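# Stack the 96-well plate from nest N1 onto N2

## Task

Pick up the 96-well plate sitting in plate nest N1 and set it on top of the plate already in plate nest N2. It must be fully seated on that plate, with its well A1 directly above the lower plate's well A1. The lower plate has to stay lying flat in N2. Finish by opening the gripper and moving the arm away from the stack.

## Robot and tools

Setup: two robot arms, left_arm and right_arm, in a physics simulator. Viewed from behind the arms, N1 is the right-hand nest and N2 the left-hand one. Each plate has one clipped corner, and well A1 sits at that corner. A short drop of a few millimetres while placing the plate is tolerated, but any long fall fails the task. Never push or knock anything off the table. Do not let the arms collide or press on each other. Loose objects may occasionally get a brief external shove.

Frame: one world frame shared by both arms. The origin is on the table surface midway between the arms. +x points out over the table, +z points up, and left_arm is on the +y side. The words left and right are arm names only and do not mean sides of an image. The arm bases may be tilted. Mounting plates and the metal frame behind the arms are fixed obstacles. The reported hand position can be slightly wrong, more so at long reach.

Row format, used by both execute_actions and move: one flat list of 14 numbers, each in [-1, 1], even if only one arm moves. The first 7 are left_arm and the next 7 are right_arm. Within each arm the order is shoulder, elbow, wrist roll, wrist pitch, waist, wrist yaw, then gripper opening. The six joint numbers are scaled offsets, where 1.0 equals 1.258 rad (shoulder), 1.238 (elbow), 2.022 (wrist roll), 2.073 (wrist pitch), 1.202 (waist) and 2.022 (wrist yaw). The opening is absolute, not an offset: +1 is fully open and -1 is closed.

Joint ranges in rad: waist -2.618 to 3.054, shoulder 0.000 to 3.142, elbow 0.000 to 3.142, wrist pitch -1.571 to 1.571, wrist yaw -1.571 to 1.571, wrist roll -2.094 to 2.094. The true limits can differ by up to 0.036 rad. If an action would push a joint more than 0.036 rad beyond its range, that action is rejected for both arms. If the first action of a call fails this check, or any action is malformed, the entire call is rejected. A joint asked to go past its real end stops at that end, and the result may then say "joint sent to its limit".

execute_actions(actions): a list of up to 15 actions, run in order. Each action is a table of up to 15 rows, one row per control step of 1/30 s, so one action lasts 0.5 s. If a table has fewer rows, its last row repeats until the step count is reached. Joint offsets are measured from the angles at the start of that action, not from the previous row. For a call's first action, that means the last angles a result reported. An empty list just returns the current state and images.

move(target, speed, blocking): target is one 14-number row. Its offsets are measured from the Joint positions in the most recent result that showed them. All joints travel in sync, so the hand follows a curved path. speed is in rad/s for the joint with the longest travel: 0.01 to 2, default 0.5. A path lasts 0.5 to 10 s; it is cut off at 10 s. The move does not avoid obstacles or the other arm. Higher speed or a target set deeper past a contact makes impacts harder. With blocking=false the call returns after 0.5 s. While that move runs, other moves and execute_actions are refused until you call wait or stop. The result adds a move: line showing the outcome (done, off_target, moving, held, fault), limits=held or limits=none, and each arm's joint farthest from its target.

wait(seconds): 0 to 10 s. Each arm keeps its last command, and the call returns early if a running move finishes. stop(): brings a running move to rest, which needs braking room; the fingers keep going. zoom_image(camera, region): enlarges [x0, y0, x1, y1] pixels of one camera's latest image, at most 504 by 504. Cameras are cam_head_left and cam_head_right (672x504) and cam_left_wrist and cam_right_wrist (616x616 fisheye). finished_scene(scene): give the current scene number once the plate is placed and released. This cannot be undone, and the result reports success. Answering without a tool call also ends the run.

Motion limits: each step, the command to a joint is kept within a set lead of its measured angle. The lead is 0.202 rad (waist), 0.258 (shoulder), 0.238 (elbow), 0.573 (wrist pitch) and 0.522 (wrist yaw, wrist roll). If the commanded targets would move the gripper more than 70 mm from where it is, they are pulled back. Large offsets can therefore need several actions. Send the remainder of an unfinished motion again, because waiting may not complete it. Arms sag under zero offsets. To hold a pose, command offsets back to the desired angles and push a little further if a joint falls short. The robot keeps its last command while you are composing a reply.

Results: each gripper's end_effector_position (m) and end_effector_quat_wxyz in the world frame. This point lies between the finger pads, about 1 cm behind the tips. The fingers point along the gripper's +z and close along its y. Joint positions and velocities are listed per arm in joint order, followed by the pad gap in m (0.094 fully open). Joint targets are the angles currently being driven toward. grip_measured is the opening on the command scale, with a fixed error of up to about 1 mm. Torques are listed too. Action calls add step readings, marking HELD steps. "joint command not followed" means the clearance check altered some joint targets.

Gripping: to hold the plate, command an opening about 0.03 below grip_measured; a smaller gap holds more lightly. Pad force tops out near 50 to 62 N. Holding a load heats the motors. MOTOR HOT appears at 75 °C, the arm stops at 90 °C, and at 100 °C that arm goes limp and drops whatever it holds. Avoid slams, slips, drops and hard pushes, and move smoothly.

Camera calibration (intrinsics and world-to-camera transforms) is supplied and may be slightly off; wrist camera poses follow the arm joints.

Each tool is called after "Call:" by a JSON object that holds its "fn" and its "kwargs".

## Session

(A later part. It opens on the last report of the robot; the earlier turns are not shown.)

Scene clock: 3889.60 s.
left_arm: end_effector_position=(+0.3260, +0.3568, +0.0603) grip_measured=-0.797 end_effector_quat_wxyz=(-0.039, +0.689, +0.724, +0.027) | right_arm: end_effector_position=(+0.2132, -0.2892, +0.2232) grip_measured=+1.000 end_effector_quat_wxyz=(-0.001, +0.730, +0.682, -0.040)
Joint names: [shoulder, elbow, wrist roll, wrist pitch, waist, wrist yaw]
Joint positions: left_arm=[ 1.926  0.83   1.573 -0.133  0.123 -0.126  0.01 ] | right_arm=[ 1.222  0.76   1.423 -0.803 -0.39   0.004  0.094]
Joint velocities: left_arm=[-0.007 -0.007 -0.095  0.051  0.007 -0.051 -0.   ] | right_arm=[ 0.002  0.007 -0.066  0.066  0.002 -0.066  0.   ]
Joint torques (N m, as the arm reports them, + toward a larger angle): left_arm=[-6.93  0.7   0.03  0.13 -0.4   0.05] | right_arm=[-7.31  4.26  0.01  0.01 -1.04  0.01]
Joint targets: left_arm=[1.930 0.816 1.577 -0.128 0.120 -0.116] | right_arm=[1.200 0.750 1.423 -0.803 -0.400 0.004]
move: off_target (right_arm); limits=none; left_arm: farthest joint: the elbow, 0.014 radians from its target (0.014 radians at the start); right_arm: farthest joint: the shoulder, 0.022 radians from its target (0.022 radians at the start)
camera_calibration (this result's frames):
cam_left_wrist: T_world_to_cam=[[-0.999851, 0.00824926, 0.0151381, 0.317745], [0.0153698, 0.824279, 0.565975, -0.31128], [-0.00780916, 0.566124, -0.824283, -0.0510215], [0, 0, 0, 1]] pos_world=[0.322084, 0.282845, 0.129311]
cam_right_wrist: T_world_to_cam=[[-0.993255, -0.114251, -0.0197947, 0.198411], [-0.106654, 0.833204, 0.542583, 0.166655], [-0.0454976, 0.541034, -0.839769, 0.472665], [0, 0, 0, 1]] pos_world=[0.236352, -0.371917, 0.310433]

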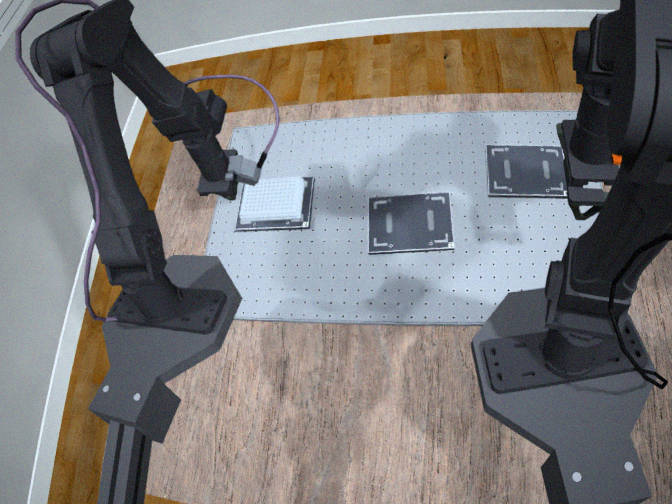

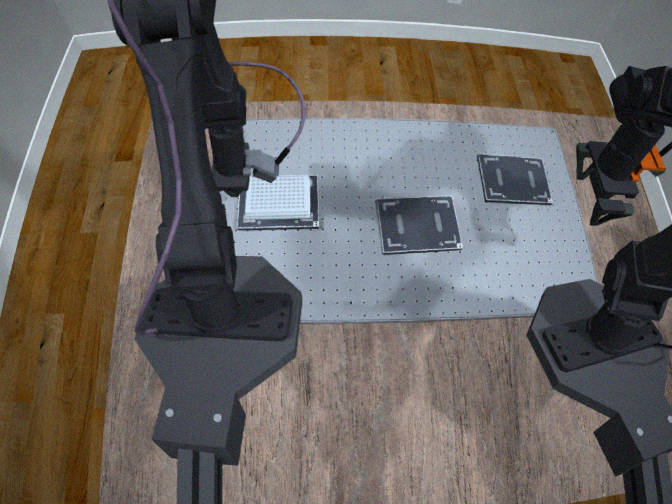

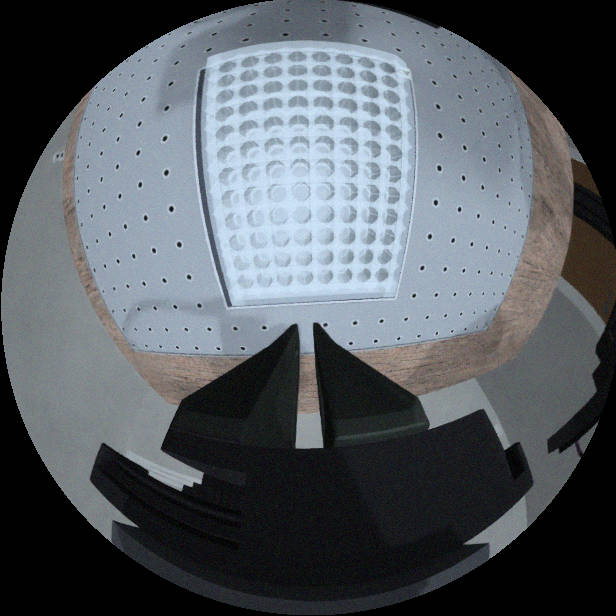

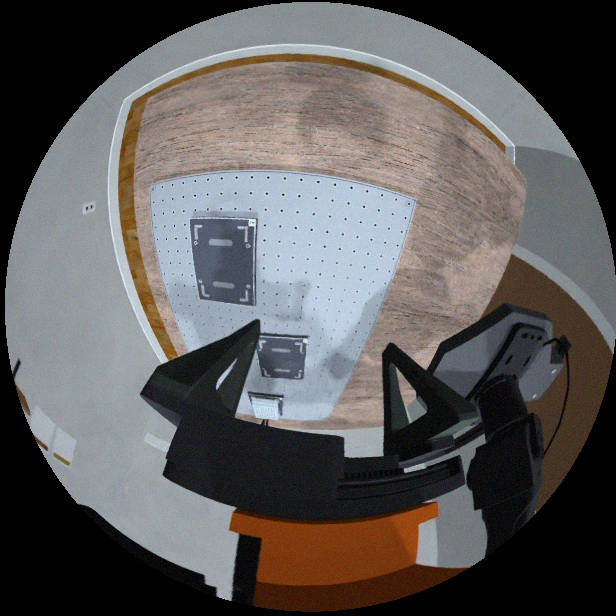

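Call:
{"fn": "execute_actions", "kwargs": {"actions": [[[0.008,-0.0113,0.002,0.002,-0.002,0.005,-0.8,-0.0175,-0.008,0,0,-0.008,0,1],[0.009,-0.0113,0.002,0.002,-0.002,0.005,-0.8,-0.0175,-0.008,0,0,-0.008,0,1],[0.010,-0.0113,0.002,0.002,-0.002,0.005,-0.8,-0.0175,-0.008,0,0,-0.008,0,1],[0.011,-0.0113,0.002,0.002,-0.002,0.005,-0.8,-0.0175,-0.008,0,0,-0.008,0,1],[0.012,-0.0113,0.002,0.002,-0.002,0.005,-0.8,-0.0175,-0.008,0,0,-0.008,0,1],[0.013,-0.0113,0.002,0.002,-0.002,0.005,-0.8,-0.0175,-0.008,0,0,-0.008,0,1],[0.014,-0.0113,0.002,0.002,-0.002,0.005,-0.8,-0.0175,-0.008,0,0,-0.008,0,1]]]}}

Scene clock: 3894.47 s.
left_arm: end_effector_position=(+0.3261, +0.3568, +0.0603) grip_measured=-0.797 end_effector_quat_wxyz=(-0.039, +0.689, +0.724, +0.027) | right_arm: end_effector_position=(+0.2132, -0.2892, +0.2232) grip_measured=+1.000 end_effector_quat_wxyz=(-0.001, +0.730, +0.682, -0.040)
Joint names: [shoulder, elbow, wrist roll, wrist pitch, waist, wrist yaw]
Joint positions: left_arm=[ 1.926  0.83   1.573 -0.133  0.123 -0.126  0.01 ] | right_arm=[ 1.222  0.76   1.423 -0.803 -0.39   0.004  0.094]
Joint velocities: left_arm=[-0.017  0.002 -0.022 -0.007 -0.012  0.081 -0.001] | right_arm=[-0.012  0.002  0.022 -0.037 -0.012 -0.066  0.   ]
Joint torques (N m, as the arm reports them, + toward a larger angle): left_arm=[-5.99  0.69  0.03  0.15 -0.4   0.05] | right_arm=[-7.32  4.27  0.01  0.01 -1.04  0.01]
Joint targets: left_arm=[1.943 0.816 1.577 -0.129 0.120 -0.115] | right_arm=[1.200 0.750 1.423 -0.803 -0.400 0.004]
Step readings (joint positions):
0: left_arm=[1.926 0.830 1.573 -0.133 0.123 -0.126] | right_arm=[1.222 0.760 1.423 -0.803 -0.390 0.004]
1: left_arm=[1.926 0.830 1.573 -0.133 0.123 -0.126] | right_arm=[1.222 0.760 1.423 -0.803 -0.390 0.004]
2: left_arm=[1.926 0.830 1.573 -0.133 0.123 -0.126] | right_arm=[1.222 0.760 1.423 -0.803 -0.390 0.004]
4: left_arm=[1.926 0.830 1.573 -0.133 0.123 -0.126] | right_arm=[1.222 0.760 1.423 -0.803 -0.390 0.004]
8: left_arm=[1.926 0.830 1.573 -0.133 0.123 -0.126] | right_arm=[1.222 0.760 1.423 -0.803 -0.390 0.004]
15: Joint positions above
camera_calibration (this result's frames):
cam_left_wrist: T_world_to_cam=[[-0.999857, 0.00823673, 0.0147576, 0.317869], [0.0151442, 0.824268, 0.565998, -0.311209], [-0.00750224, 0.56614, -0.824275, -0.0511313], [0, 0, 0, 1]] pos_world=[0.322153, 0.282849, 0.129306]
cam_right_wrist: T_world_to_cam=[[-0.993255, -0.114251, -0.0197947, 0.198411], [-0.106654, 0.833204, 0.542583, 0.166655], [-0.0454976, 0.541034, -0.839769, 0.472665], [0, 0, 0, 1]] pos_world=[0.236352, -0.371917, 0.310433]

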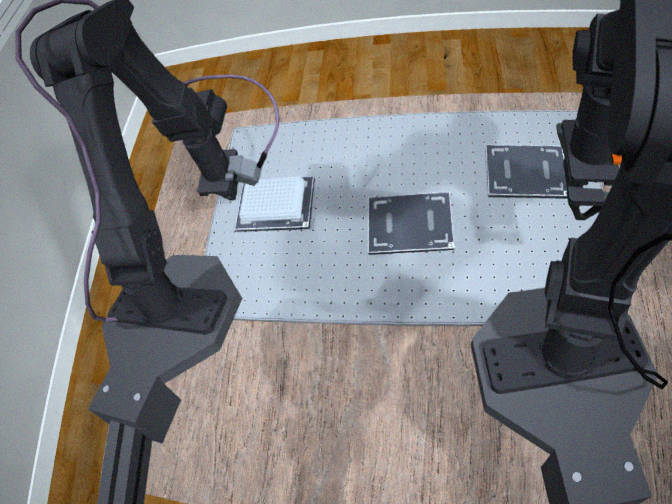

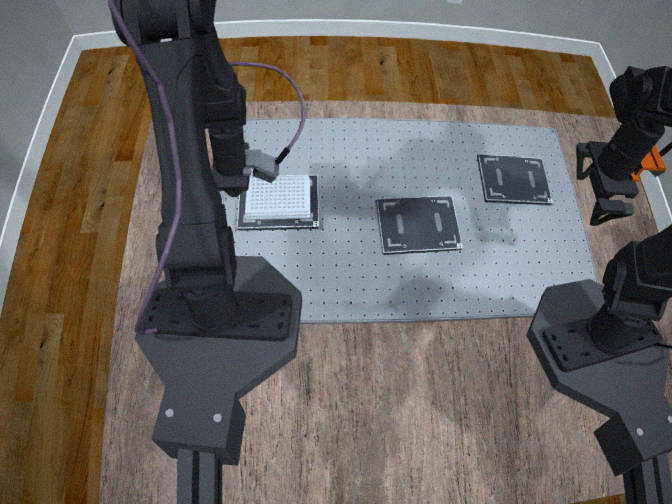

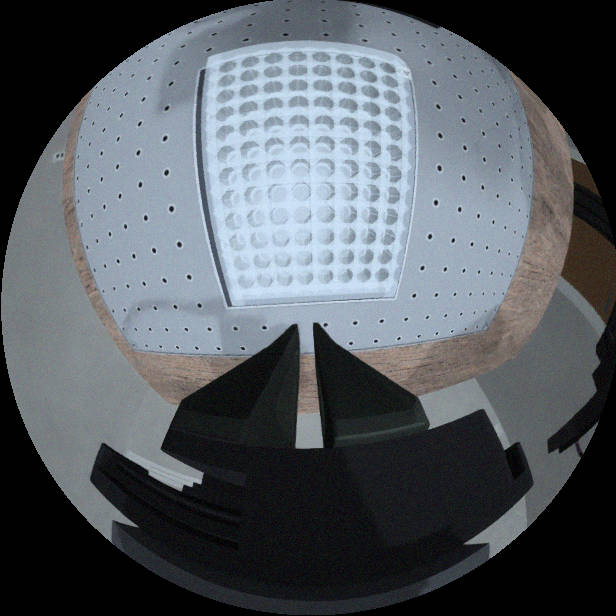

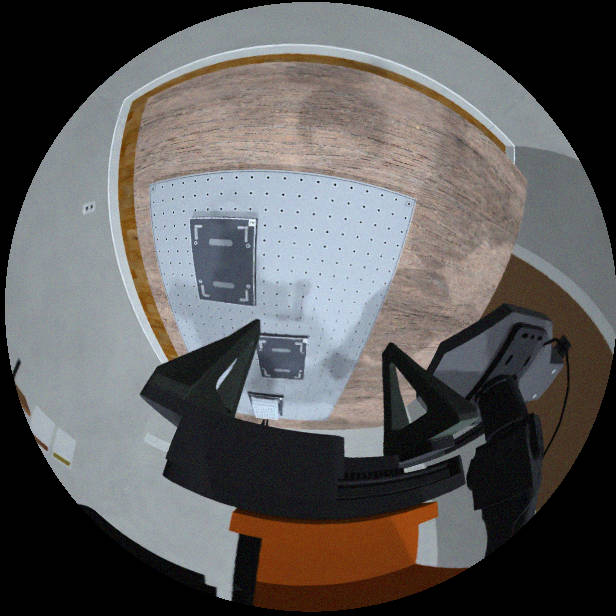

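Call:
{"fn": "execute_actions", "kwargs": {"actions": [[[0.018,-0.0113,0.002,0.002,-0.002,0.005,-0.8,-0.0175,-0.008,0,0,-0.008,0,1],[0.019,-0.0113,0.002,0.002,-0.002,0.005,-0.8,-0.0175,-0.008,0,0,-0.008,0,1],[0.020,-0.0113,0.002,0.002,-0.002,0.005,-0.8,-0.0175,-0.008,0,0,-0.008,0,1],[0.016,-0.0113,0.002,0.002,-0.002,0.005,-0.8,-0.0175,-0.008,0,0,-0.008,0,1],[0.015,-0.0113,0.002,0.002,-0.002,0.005,-0.8,-0.0175,-0.008,0,0,-0.008,0,1]]]}}

Scene clock: 3900.00 s.
left_arm: end_effector_position=(+0.3227, +0.3565, +0.0567) grip_measured=-0.797 end_effector_quat_wxyz=(-0.043, +0.689, +0.723, +0.023) | right_arm: end_effector_position=(+0.2132, -0.2892, +0.2232) grip_measured=+1.000 end_effector_quat_wxyz=(-0.001, +0.730, +0.682, -0.040)
Joint names: [shoulder, elbow, wrist roll, wrist pitch, waist, wrist yaw]
Joint positions: left_arm=[ 1.94   0.83   1.573 -0.13   0.123 -0.126  0.01 ] | right_arm=[ 1.222  0.76   1.423 -0.803 -0.39   0.004  0.094]
Joint velocities: left_arm=[-0.007 -0.012 -0.007 -0.051  0.012  0.066 -0.   ] | right_arm=[ 0.007  0.002  0.022  0.037 -0.002  0.051  0.   ]
Joint torques (N m, as the arm reports them, + toward a larger angle): left_arm=[-6.88  0.65  0.03  0.14 -0.41  0.05] | right_arm=[-7.33  4.25  0.01  0.   -1.04  0.01]
Joint targets: left_arm=[1.945 0.816 1.577 -0.129 0.120 -0.115] | right_arm=[1.200 0.750 1.423 -0.803 -0.400 0.004]
Step readings (joint positions):
0: left_arm=[1.926 0.830 1.573 -0.133 0.123 -0.126] | right_arm=[1.222 0.760 1.423 -0.803 -0.390 0.004]
1: left_arm=[1.927 0.830 1.573 -0.133 0.123 -0.126] | right_arm=[1.222 0.760 1.423 -0.803 -0.390 0.004]
2: left_arm=[1.930 0.830 1.573 -0.131 0.123 -0.126] | right_arm=[1.222 0.760 1.423 -0.803 -0.390 0.004]
4: left_arm=[1.937 0.830 1.573 -0.130 0.123 -0.126] | right_arm=[1.222 0.760 1.423 -0.803 -0.390 0.004]
8: left_arm=[1.940 0.830 1.573 -0.130 0.123 -0.126] | right_arm=[1.222 0.760 1.423 -0.803 -0.390 0.004]
15: Joint positions above
camera_calibration (this result's frames):
cam_left_wrist: T_world_to_cam=[[-0.99962, 0.00861588, 0.0261718, 0.313712], [0.0219075, 0.824605, 0.565285, -0.311128], [-0.016711, 0.565643, -0.824481, -0.0508126], [0, 0, 0, 1]] pos_world=[0.319559, 0.282597, 0.125772]
cam_right_wrist: T_world_to_cam=[[-0.993255, -0.114251, -0.0197947, 0.198411], [-0.106654, 0.833204, 0.542583, 0.166655], [-0.0454976, 0.541034, -0.839769, 0.472665], [0, 0, 0, 1]] pos_world=[0.236352, -0.371917, 0.310433]

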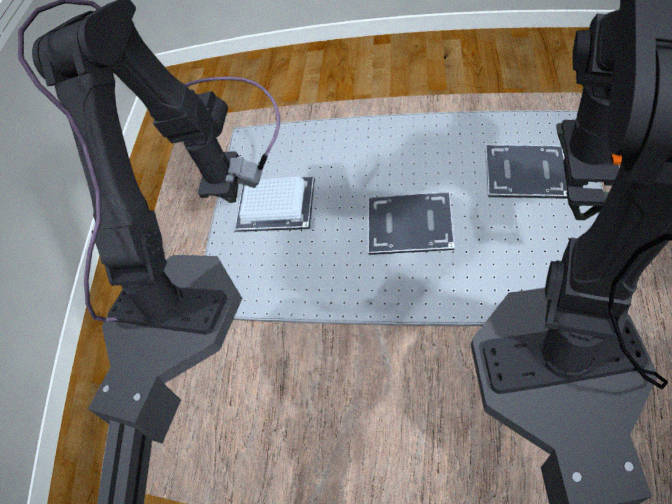

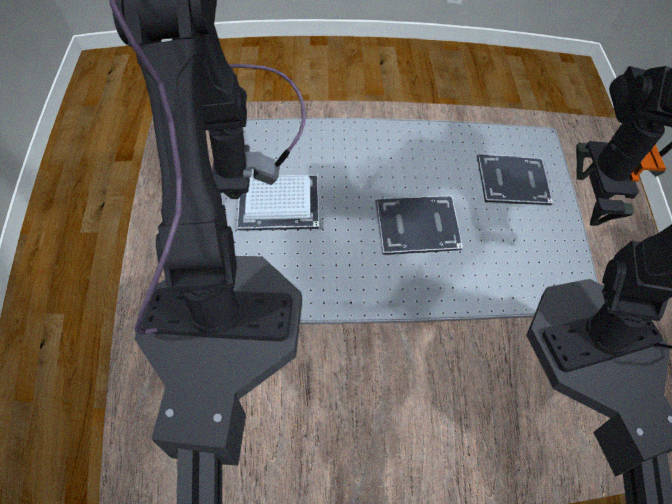

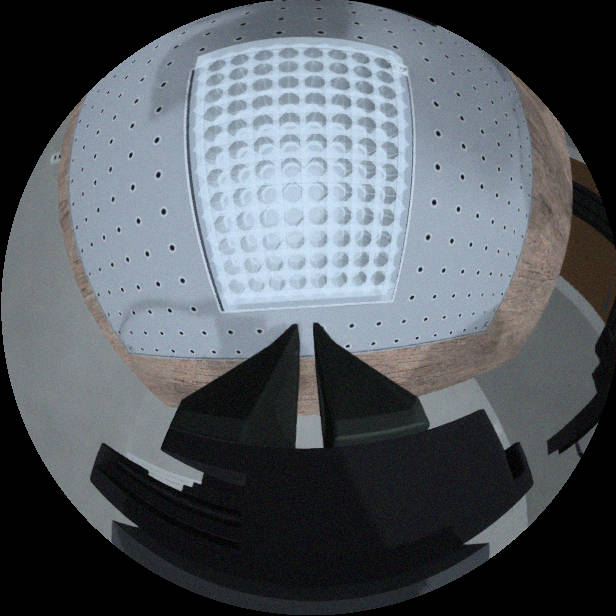

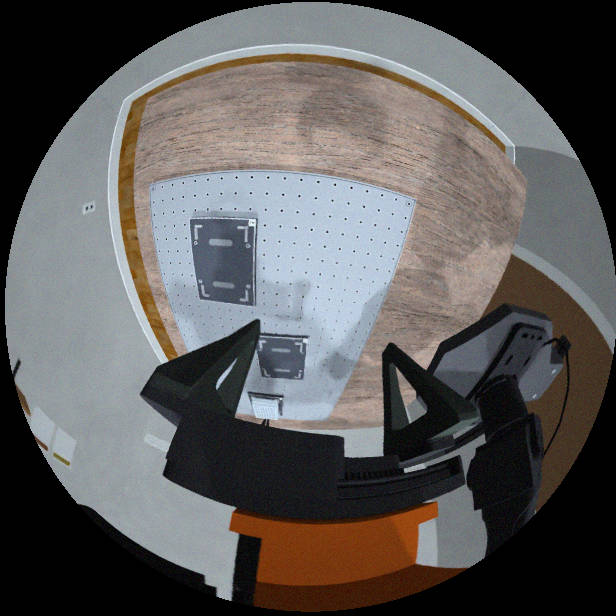

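Call:
{"fn": "move", "kwargs": {"target": [-0.006,-0.0113,-0.016,0.0,-0.0325,0.005,-0.8,-0.0175,-0.008,0,0,-0.008,0,1], "speed": 0.1}}

Scene clock: 3904.37 s.
left_arm: end_effector_position=(+0.3238, +0.3460, +0.0568) grip_measured=-0.797 end_effector_quat_wxyz=(-0.038, +0.690, +0.723, +0.021) | right_arm: end_effector_position=(+0.2132, -0.2892, +0.2232) grip_measured=+1.000 end_effector_quat_wxyz=(-0.001, +0.730, +0.682, -0.040)
Joint names: [shoulder, elbow, wrist roll, wrist pitch, waist, wrist yaw]
Joint positions: left_arm=[ 1.94   0.83   1.548 -0.13   0.093 -0.126  0.01 ] | right_arm=[ 1.222  0.76   1.423 -0.803 -0.39   0.004  0.094]
Joint velocities: left_arm=[ 0.002 -0.007 -0.066  0.037  0.002 -0.037 -0.001] | right_arm=[-0.027 -0.002  0.022  0.022  0.002  0.007  0.   ]
Joint torques (N m, as the arm reports them, + toward a larger angle): left_arm=[-7.73  0.62 -0.05  0.1  -0.96  0.06] | right_arm=[-7.3   4.26  0.02  0.   -1.03  0.01]
Joint targets: left_arm=[1.932 0.816 1.541 -0.130 0.083 -0.115] | right_arm=[1.200 0.750 1.423 -0.803 -0.400 0.004]
move: off_target (right_arm); limits=none; left_arm: farthest joint: the elbow, 0.014 radians from its target (0.014 radians at the start); right_arm: farthest joint: the shoulder, 0.022 radians from its target (0.022 radians at the start)
camera_calibration (this result's frames):
cam_left_wrist: T_world_to_cam=[[-0.999679, 0.011664, 0.0224888, 0.314027], [0.0222245, 0.829871, 0.557512, -0.304072], [-0.01216, 0.557833, -0.829864, -0.0432008], [0, 0, 0, 1]] pos_world=[0.320159, 0.272776, 0.126611]
cam_right_wrist: T_world_to_cam=[[-0.993255, -0.114251, -0.0197947, 0.198411], [-0.106654, 0.833204, 0.542583, 0.166655], [-0.0454976, 0.541034, -0.839769, 0.472665], [0, 0, 0, 1]] pos_world=[0.236352, -0.371917, 0.310433]

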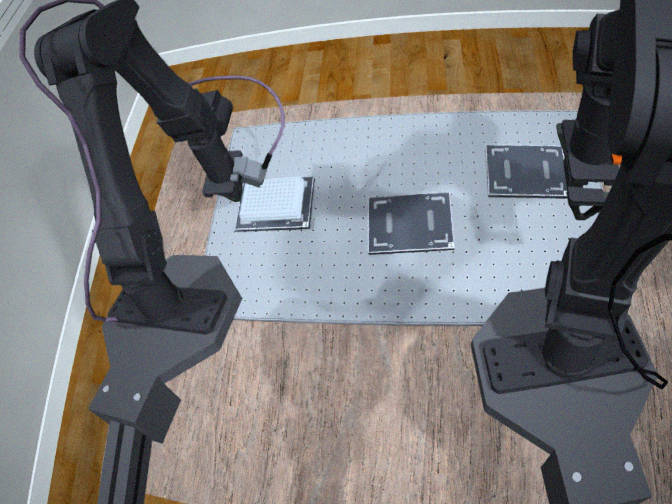

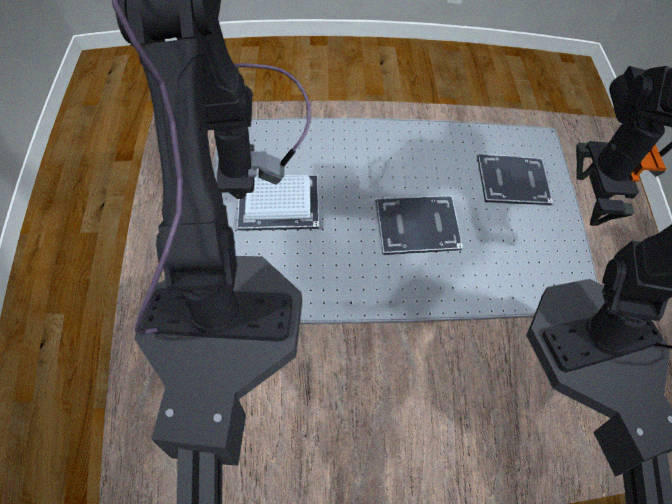

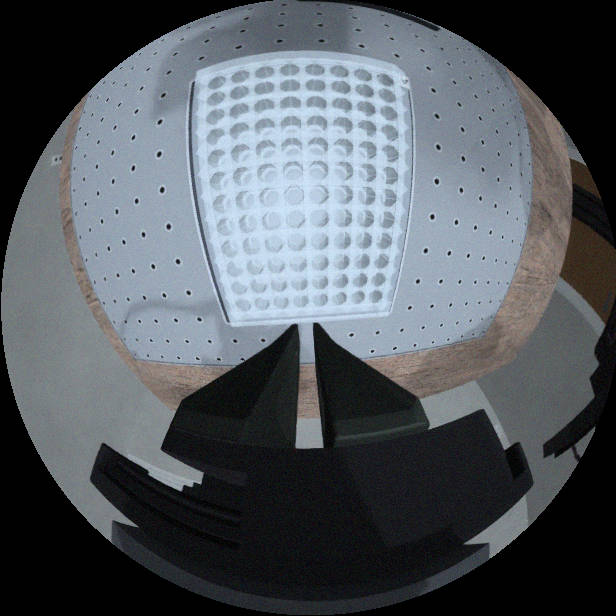

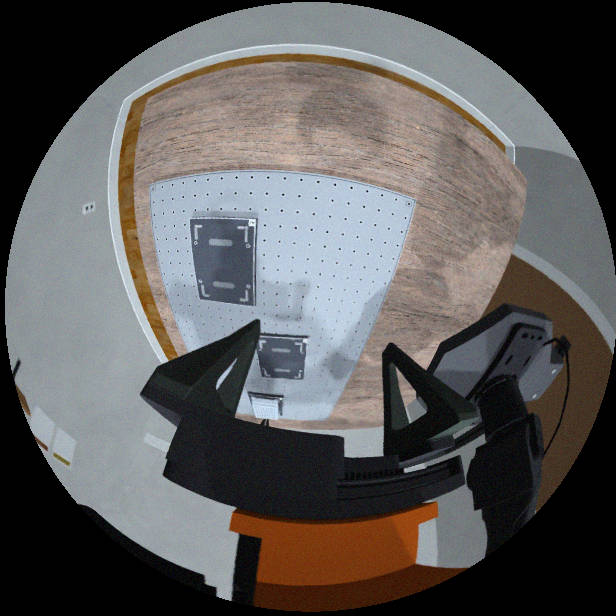

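Call:
{"fn": "move", "kwargs": {"target": [-0.006,-0.0113,-0.006,0.0,-0.023,0.005,-0.8,-0.0175,-0.008,0,0,-0.008,0,1], "speed": 0.025}}

Scene clock: 3907.97 s.
left_arm: end_effector_position=(+0.3242, +0.3411, +0.0569) grip_measured=-0.797 end_effector_quat_wxyz=(-0.036, +0.693, +0.720, +0.020) | right_arm: end_effector_position=(+0.2132, -0.2892, +0.2232) grip_measured=+1.000 end_effector_quat_wxyz=(-0.001, +0.730, +0.682, -0.040)
Joint names: [shoulder, elbow, wrist roll, wrist pitch, waist, wrist yaw]
Joint positions: left_arm=[ 1.94   0.83   1.543 -0.13   0.079 -0.126  0.01 ] | right_arm=[ 1.222  0.76   1.423 -0.803 -0.39   0.004  0.094]
Joint velocities: left_arm=[-0.012  0.007 -0.037 -0.007 -0.012 -0.022 -0.001] | right_arm=[ 0.002  0.002  0.007 -0.007 -0.012  0.051  0.   ]
Joint torques (N m, as the arm reports them, + toward a larger angle): left_arm=[-7.74  0.63 -0.05  0.1  -1.23  0.06] | right_arm=[-7.3   4.29  0.01  0.01 -1.05  0.02]
Joint targets: left_arm=[1.932 0.816 1.536 -0.130 0.065 -0.115] | right_arm=[1.200 0.750 1.423 -0.803 -0.400 0.004]
move: off_target (right_arm); limits=none; left_arm: farthest joint: the waist, 0.014 radians from its target (0.028 radians at the start); right_arm: farthest joint: the shoulder, 0.022 radians from its target (0.022 radians at the start)
camera_calibration (this result's frames):
cam_left_wrist: T_world_to_cam=[[-0.999578, 0.0196829, 0.0213515, 0.311773], [0.0282149, 0.83225, 0.553682, -0.302599], [-0.00687167, 0.554051, -0.832454, -0.0406425], [0, 0, 0, 1]] pos_world=[0.3199, 0.26822, 0.127054]
cam_right_wrist: T_world_to_cam=[[-0.993255, -0.114251, -0.0197947, 0.198411], [-0.106654, 0.833204, 0.542583, 0.166655], [-0.0454976, 0.541034, -0.839769, 0.472665], [0, 0, 0, 1]] pos_world=[0.236352, -0.371917, 0.310433]

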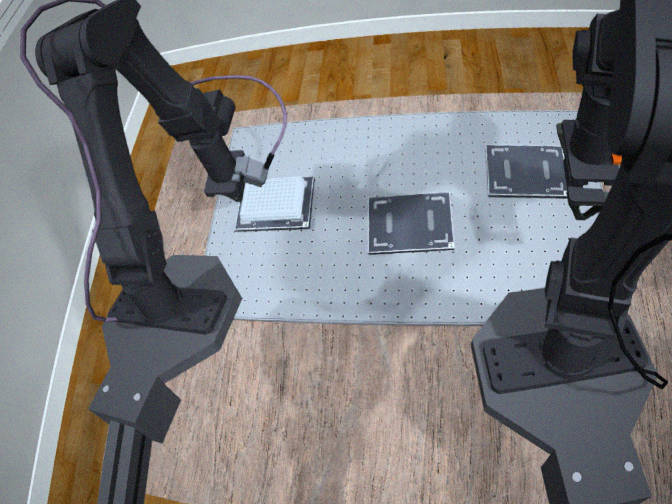

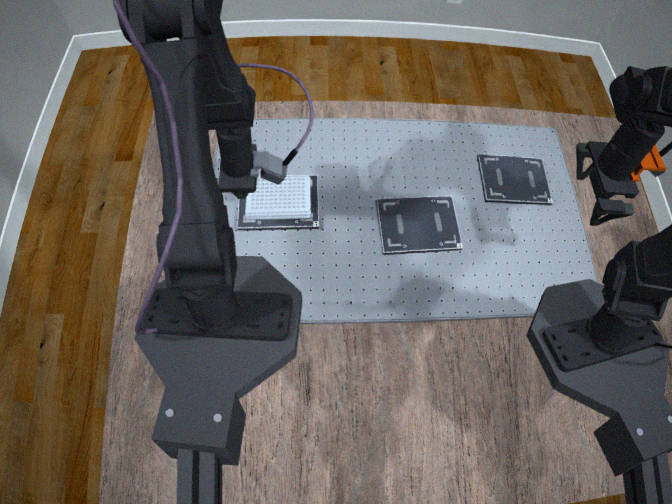

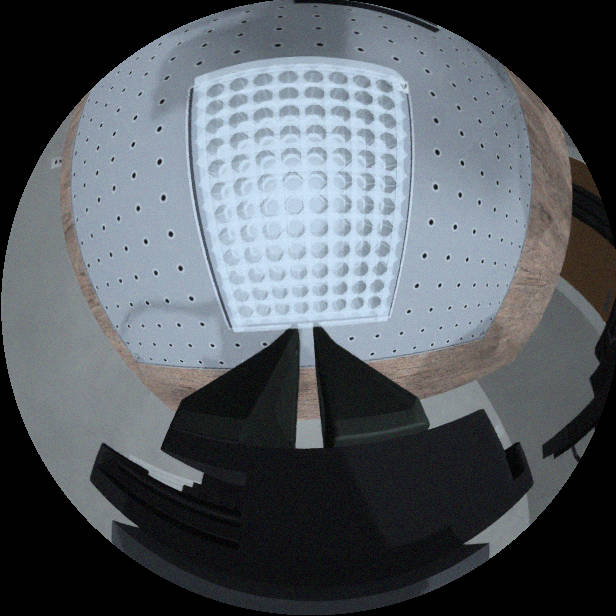

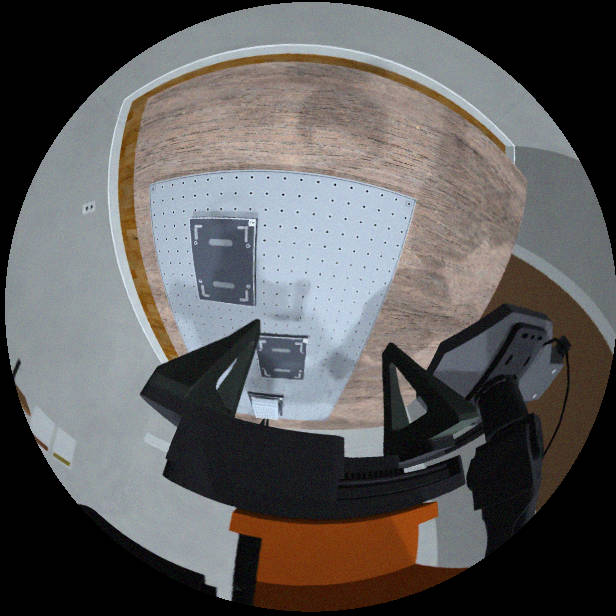

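Call:
{"fn": "execute_actions", "kwargs": {"actions": [[[-0.006,-0.0113,-0.003,0.0,-0.013,0.005,-0.8,-0.0175,-0.008,0,0,-0.008,0,1],[-0.006,-0.0113,-0.003,0.0,-0.014,0.005,-0.8,-0.0175,-0.008,0,0,-0.008,0,1],[-0.006,-0.0113,-0.003,0.0,-0.015,0.005,-0.8,-0.0175,-0.008,0,0,-0.008,0,1],[-0.006,-0.0113,-0.003,0.0,-0.016,0.005,-0.8,-0.0175,-0.008,0,0,-0.008,0,1],[-0.006,-0.0113,-0.003,0.0,-0.017,0.005,-0.8,-0.0175,-0.008,0,0,-0.008,0,1],[-0.006,-0.0113,-0.003,0.0,-0.018,0.005,-0.8,-0.0175,-0.008,0,0,-0.008,0,1],[-0.006,-0.0113,-0.003,0.0,-0.019,0.005,-0.8,-0.0175,-0.008,0,0,-0.008,0,1],[-0.006,-0.0113,-0.003,0.0,-0.019,0.005,-0.8,-0.0175,-0.008,0,0,-0.008,0,1],[-0.006,-0.0113,-0.003,0.0,-0.019,0.005,-0.8,-0.0175,-0.008,0,0,-0.008,0,1],[-0.006,-0.0113,-0.003,0.0,-0.019,0.005,-0.8,-0.0175,-0.008,0,0,-0.008,0,1],[-0.006,-0.0113,-0.003,0.0,-0.008,0.005,-0.8,-0.0175,-0.008,0,0,-0.008,0,1]]]}}

Scene clock: 3915.43 s.
left_arm: end_effector_position=(+0.3243, +0.3408, +0.0571) grip_measured=-0.797 end_effector_quat_wxyz=(-0.038, +0.695, +0.718, +0.022) | right_arm: end_effector_position=(+0.2132, -0.2892, +0.2232) grip_measured=+1.000 end_effector_quat_wxyz=(-0.001, +0.730, +0.682, -0.040)
Joint names: [shoulder, elbow, wrist roll, wrist pitch, waist, wrist yaw]
Joint positions: left_arm=[ 1.94   0.83   1.543 -0.13   0.074 -0.135  0.01 ] | right_arm=[ 1.222  0.76   1.423 -0.803 -0.39   0.004  0.094]
Joint velocities: left_arm=[ 0.017 -0.007 -0.022 -0.037 -0.012  0.007  0.   ] | right_arm=[-0.017 -0.002 -0.037  0.007  0.027  0.066  0.   ]
Joint torques (N m, as the arm reports them, + toward a larger angle): left_arm=[-7.74  0.63 -0.05  0.1  -0.65  0.14] | right_arm=[-7.36  4.29  0.01  0.   -1.03  0.01]
Joint targets: left_arm=[1.932 0.816 1.537 -0.130 0.070 -0.116] | right_arm=[1.200 0.750 1.423 -0.803 -0.400 0.004]
Step readings (joint positions):
0: left_arm=[1.940 0.830 1.543 -0.130 0.079 -0.126] | right_arm=[1.222 0.760 1.423 -0.803 -0.390 0.004]
1: left_arm=[1.940 0.830 1.543 -0.130 0.079 -0.126] | right_arm=[1.222 0.760 1.423 -0.803 -0.390 0.004]
2: left_arm=[1.940 0.830 1.543 -0.130 0.079 -0.126] | right_arm=[1.222 0.760 1.423 -0.803 -0.390 0.004]
4: left_arm=[1.940 0.830 1.543 -0.130 0.079 -0.126] | right_arm=[1.222 0.760 1.423 -0.803 -0.390 0.004]
8: left_arm=[1.940 0.830 1.543 -0.130 0.075 -0.132] | right_arm=[1.222 0.760 1.423 -0.803 -0.390 0.004]
15: Joint positions above
camera_calibration (this result's frames):
cam_left_wrist: T_world_to_cam=[[-0.999476, 0.0243656, 0.0213054, 0.310277], [0.0321182, 0.828035, 0.559755, -0.302642], [-0.00400283, 0.560146, -0.828384, -0.0435733], [0, 0, 0, 1]] pos_world=[0.31966, 0.267445, 0.126699]
cam_right_wrist: T_world_to_cam=[[-0.993255, -0.114251, -0.0197947, 0.198411], [-0.106654, 0.833204, 0.542583, 0.166655], [-0.0454976, 0.541034, -0.839769, 0.472665], [0, 0, 0, 1]] pos_world=[0.236352, -0.371917, 0.310433]

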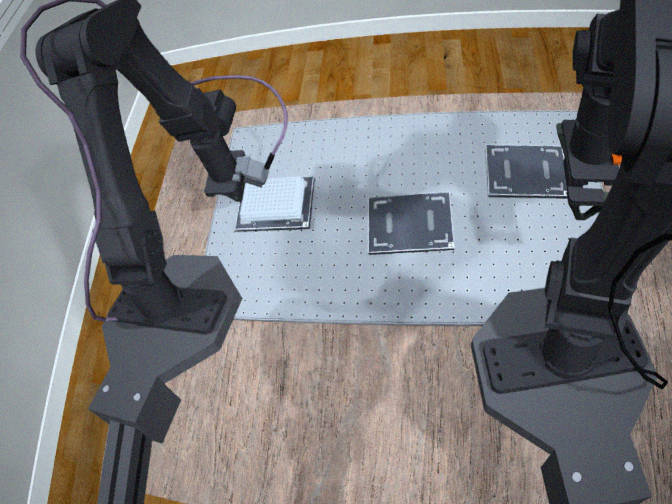

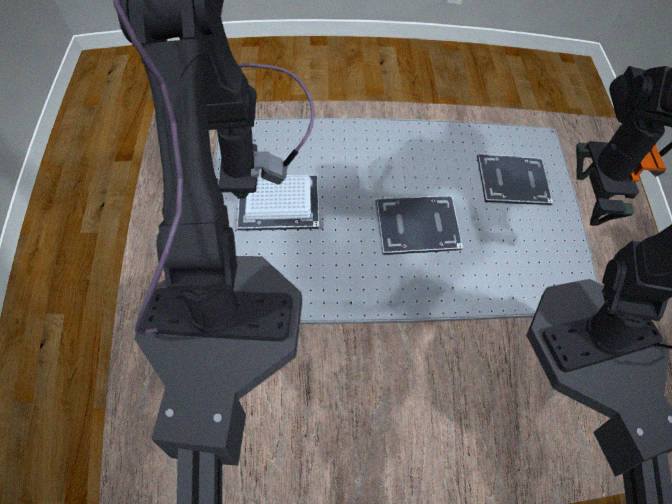

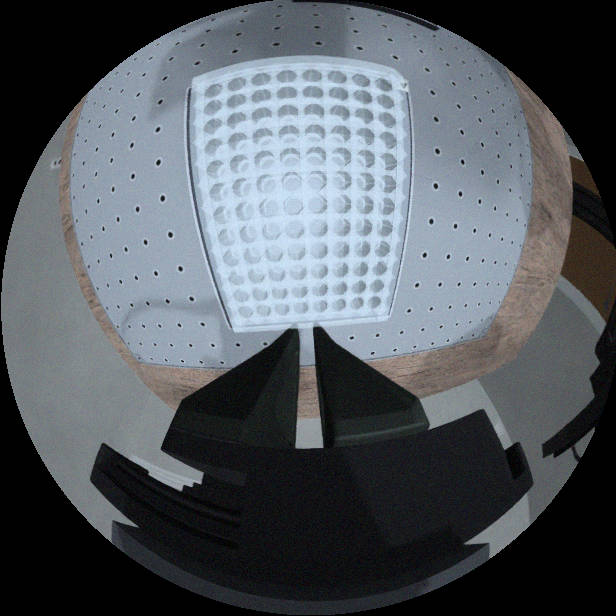

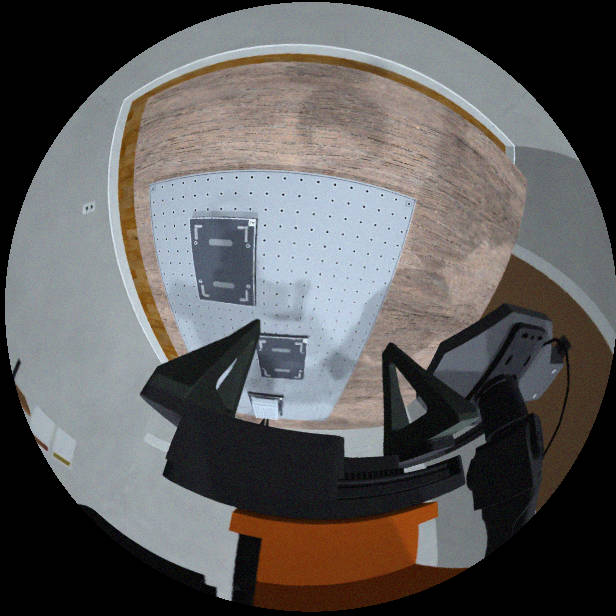

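Call:
{"fn": "move", "kwargs": {"target": [-0.127,-0.0113,0.0,-0.074,0.029,0.0094,0.77,-0.0175,-0.008,0,0,-0.008,0,1], "speed": 0.4}}

Scene clock: 3922.57 s.
left_arm: end_effector_position=(+0.3274, +0.3513, +0.0941) grip_measured=+0.767 end_effector_quat_wxyz=(-0.039, +0.685, +0.727, +0.024) | right_arm: end_effector_position=(+0.2132, -0.2892, +0.2232) grip_measured=+1.000 end_effector_quat_wxyz=(-0.001, +0.730, +0.682, -0.040)
Joint names: [shoulder, elbow, wrist roll, wrist pitch, waist, wrist yaw]
Joint positions: left_arm=[ 1.797  0.83   1.543 -0.268  0.102 -0.128  0.083] | right_arm=[ 1.222  0.76   1.423 -0.803 -0.39   0.004  0.094]
Joint velocities: left_arm=[-0.022 -0.012 -0.022 -0.139 -0.002  0.081 -0.   ] | right_arm=[-0.002 -0.012 -0.066  0.037 -0.012 -0.022  0.   ]
Joint torques (N m, as the arm reports them, + toward a larger angle): left_arm=[-8.2   1.25  0.   -0.04  0.19  0.08] | right_arm=[-7.33  4.27  0.01  0.   -1.05  0.01]
Joint targets: left_arm=[1.780 0.816 1.543 -0.284 0.109 -0.116] | right_arm=[1.200 0.750 1.423 -0.803 -0.400 0.004]
move: off_target (right_arm); limits=none; left_arm: farthest joint: the shoulder, 0.017 radians from its target (0.160 radians at the start); right_arm: farthest joint: the shoulder, 0.022 radians from its target (0.022 radians at the start)
camera_calibration (this result's frames):
cam_left_wrist: T_world_to_cam=[[-0.999829, -0.00210206, 0.0183751, 0.322087], [0.00860002, 0.826737, 0.562524, -0.324168], [-0.0163738, 0.562585, -0.826577, -0.0157278], [0, 0, 0, 1]] pos_world=[0.324562, 0.277527, 0.163433]
cam_right_wrist: T_world_to_cam=[[-0.993255, -0.114251, -0.0197947, 0.198411], [-0.106654, 0.833204, 0.542583, 0.166655], [-0.0454976, 0.541034, -0.839769, 0.472665], [0, 0, 0, 1]] pos_world=[0.236352, -0.371917, 0.310433]

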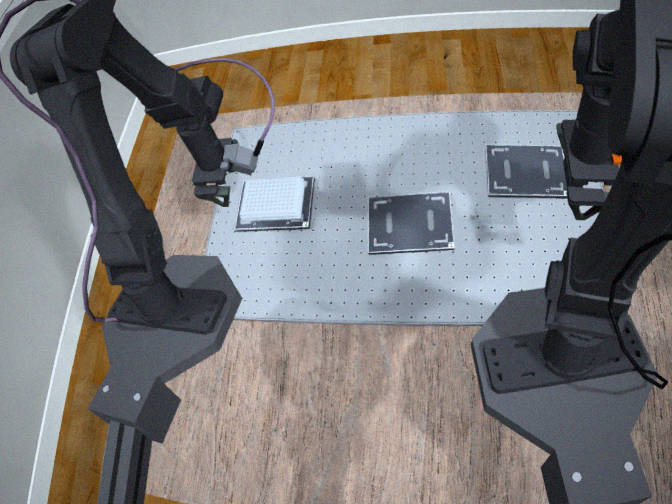

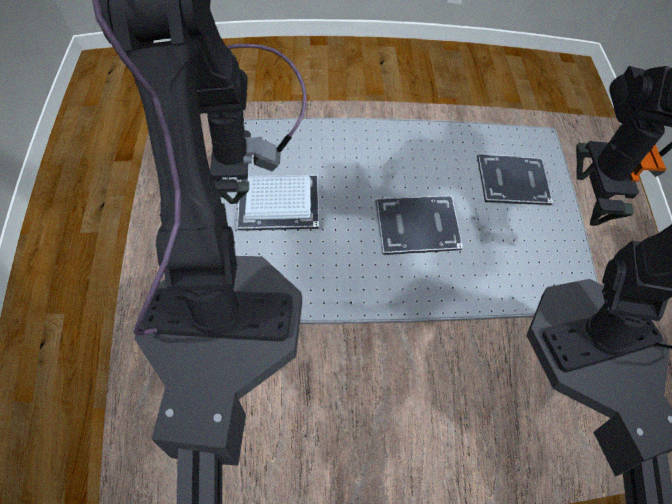

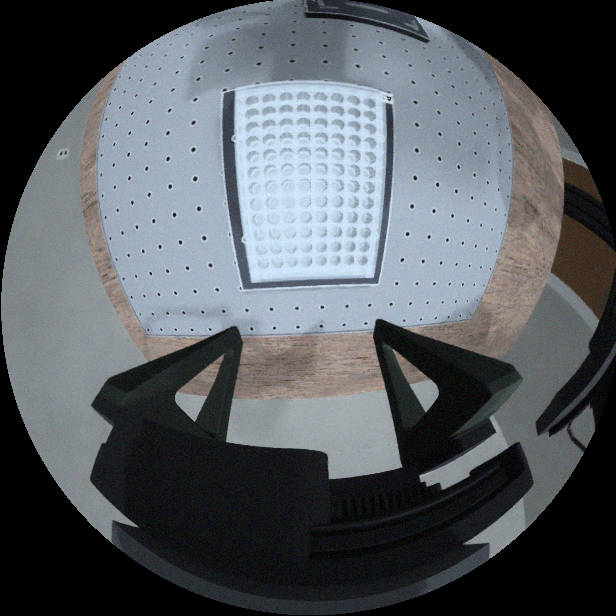

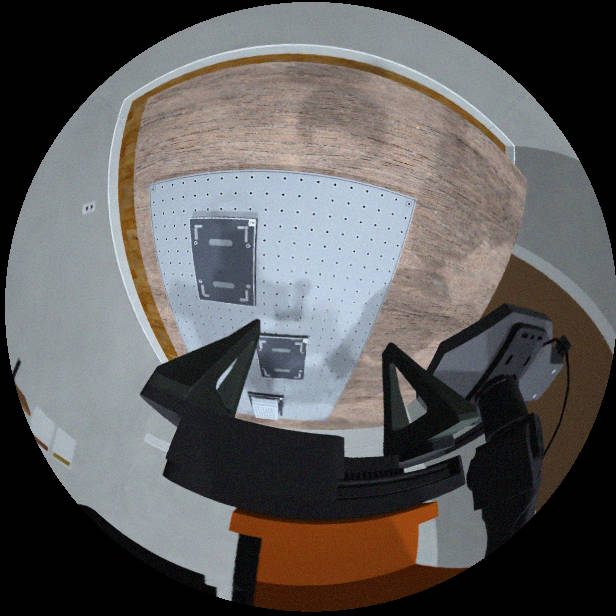

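Call:
{"fn": "zoom_image", "kwargs": {"camera": "cam_left_wrist", "region": [355, 80, 405, 130]}}

Call:
{"fn": "zoom_image", "kwargs": {"camera": "cam_left_wrist", "region": [215, 80, 265, 130]}}

Region (355, 80, 405, 130) of cam_left_wrist's 616x616 image, scaled by 10.080, with more detail than that image has.

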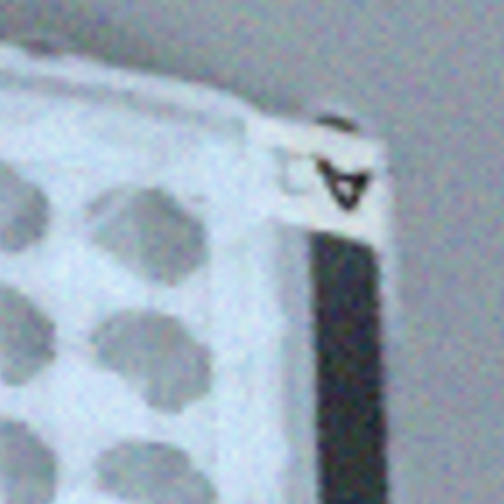

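Region (215, 80, 265, 130) of cam_left_wrist's 616x616 image, scaled by 10.080, with more detail than that image has.

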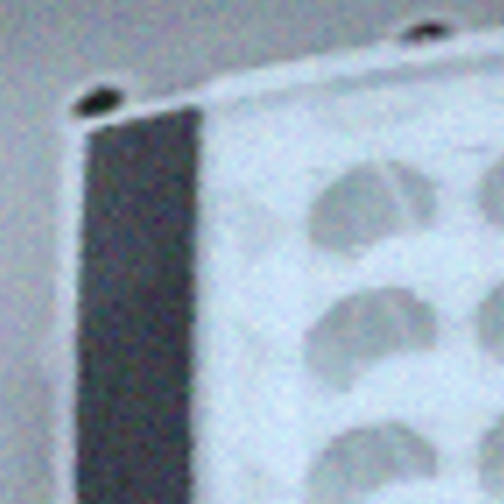

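Call:
{"fn": "zoom_image", "kwargs": {"camera": "cam_left_wrist", "region": [340, 85, 410, 295]}}

Call:
{"fn": "zoom_image", "kwargs": {"camera": "cam_left_wrist", "region": [210, 85, 280, 295]}}

Region (340, 85, 410, 295) of cam_left_wrist's 616x616 image, scaled by 2.400, with more detail than that image has.

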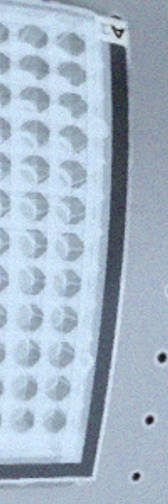

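Region (210, 85, 280, 295) of cam_left_wrist's 616x616 image, scaled by 2.400, with more detail than that image has.

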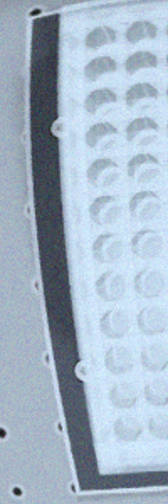

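Call:
{"fn": "move", "kwargs": {"target": [-0.014,-0.0113,-0.152,-0.007,-0.277,0.005,0.77,-0.0175,-0.008,0,0,-0.008,0,1], "speed": 0.6}}

Scene clock: 3942.00 s.
left_arm: end_effector_position=(+0.3206, +0.2373, +0.1024) grip_measured=+0.767 end_effector_quat_wxyz=(+0.009, +0.689, +0.725, -0.009) | right_arm: end_effector_position=(+0.2132, -0.2892, +0.2232) grip_measured=+1.000 end_effector_quat_wxyz=(-0.001, +0.730, +0.682, -0.040)
Joint names: [shoulder, elbow, wrist roll, wrist pitch, waist, wrist yaw]
Joint positions: left_arm=[ 1.797  0.83   1.244 -0.27  -0.226 -0.126  0.083] | right_arm=[ 1.222  0.76   1.423 -0.803 -0.39   0.004  0.094]
Joint velocities: left_arm=[-0.002 -0.017  0.037  0.022 -0.002 -0.095 -0.   ] | right_arm=[-0.012  0.007  0.007 -0.051 -0.007 -0.007  0.   ]
Joint torques (N m, as the arm reports them, + toward a larger angle): left_arm=[-8.09  1.4  -0.04  0.03 -1.29  0.09] | right_arm=[-7.36  4.26  0.01  0.   -1.07  0.01]
Joint targets: left_arm=[1.780 0.816 1.236 -0.283 -0.231 -0.118] | right_arm=[1.200 0.750 1.423 -0.803 -0.400 0.004]
move: off_target (right_arm); limits=none; left_arm: farthest joint: the shoulder, 0.018 radians from its target (0.018 radians at the start); right_arm: farthest joint: the shoulder, 0.022 radians from its target (0.022 radians at the start)
camera_calibration (this result's frames):
cam_left_wrist: T_world_to_cam=[[-0.999962, 0.00653451, -0.00578246, 0.315298], [0.00308875, 0.884874, 0.46582, -0.236666], [0.00816065, 0.465785, -0.884861, 0.0761951], [0, 0, 0, 1]] pos_world=[0.315395, 0.171868, 0.179489]
cam_right_wrist: T_world_to_cam=[[-0.993255, -0.114251, -0.0197947, 0.198411], [-0.106654, 0.833204, 0.542583, 0.166655], [-0.0454976, 0.541034, -0.839769, 0.472665], [0, 0, 0, 1]] pos_world=[0.236352, -0.371917, 0.310433]

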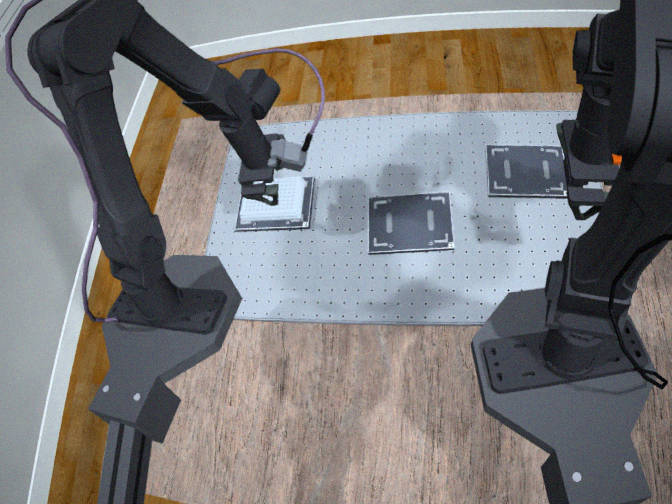

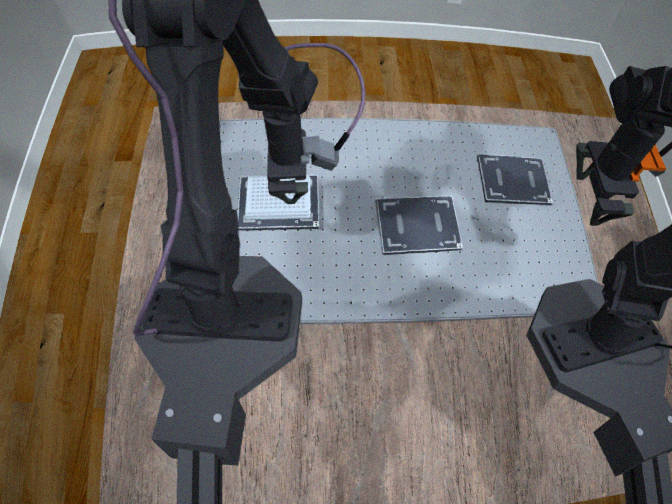

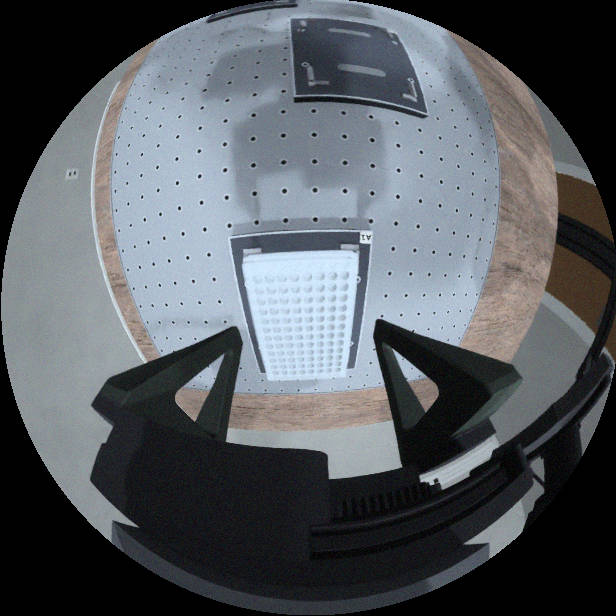

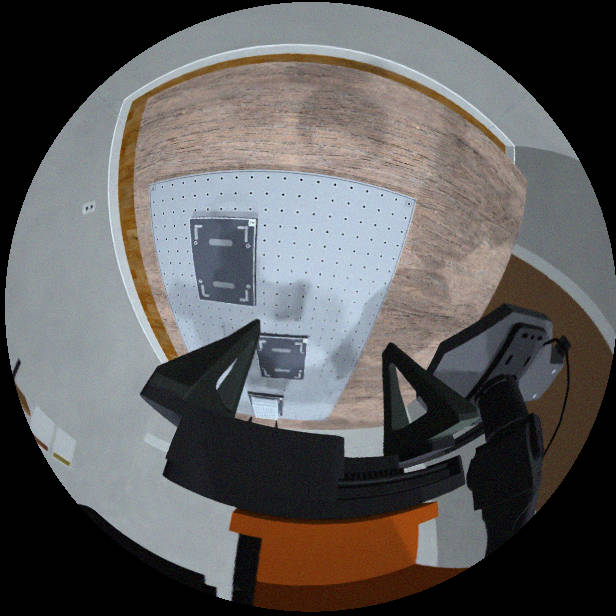

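Call:
{"fn": "zoom_image", "kwargs": {"camera": "cam_left_wrist", "region": [225, 225, 380, 285]}}

Region (225, 225, 380, 285) of cam_left_wrist's 616x616 image, scaled by 3.252, with more detail than that image has; it fills the top 195 rows of this view, and the rest is white.

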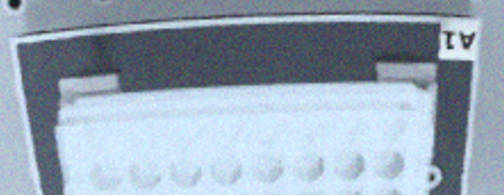

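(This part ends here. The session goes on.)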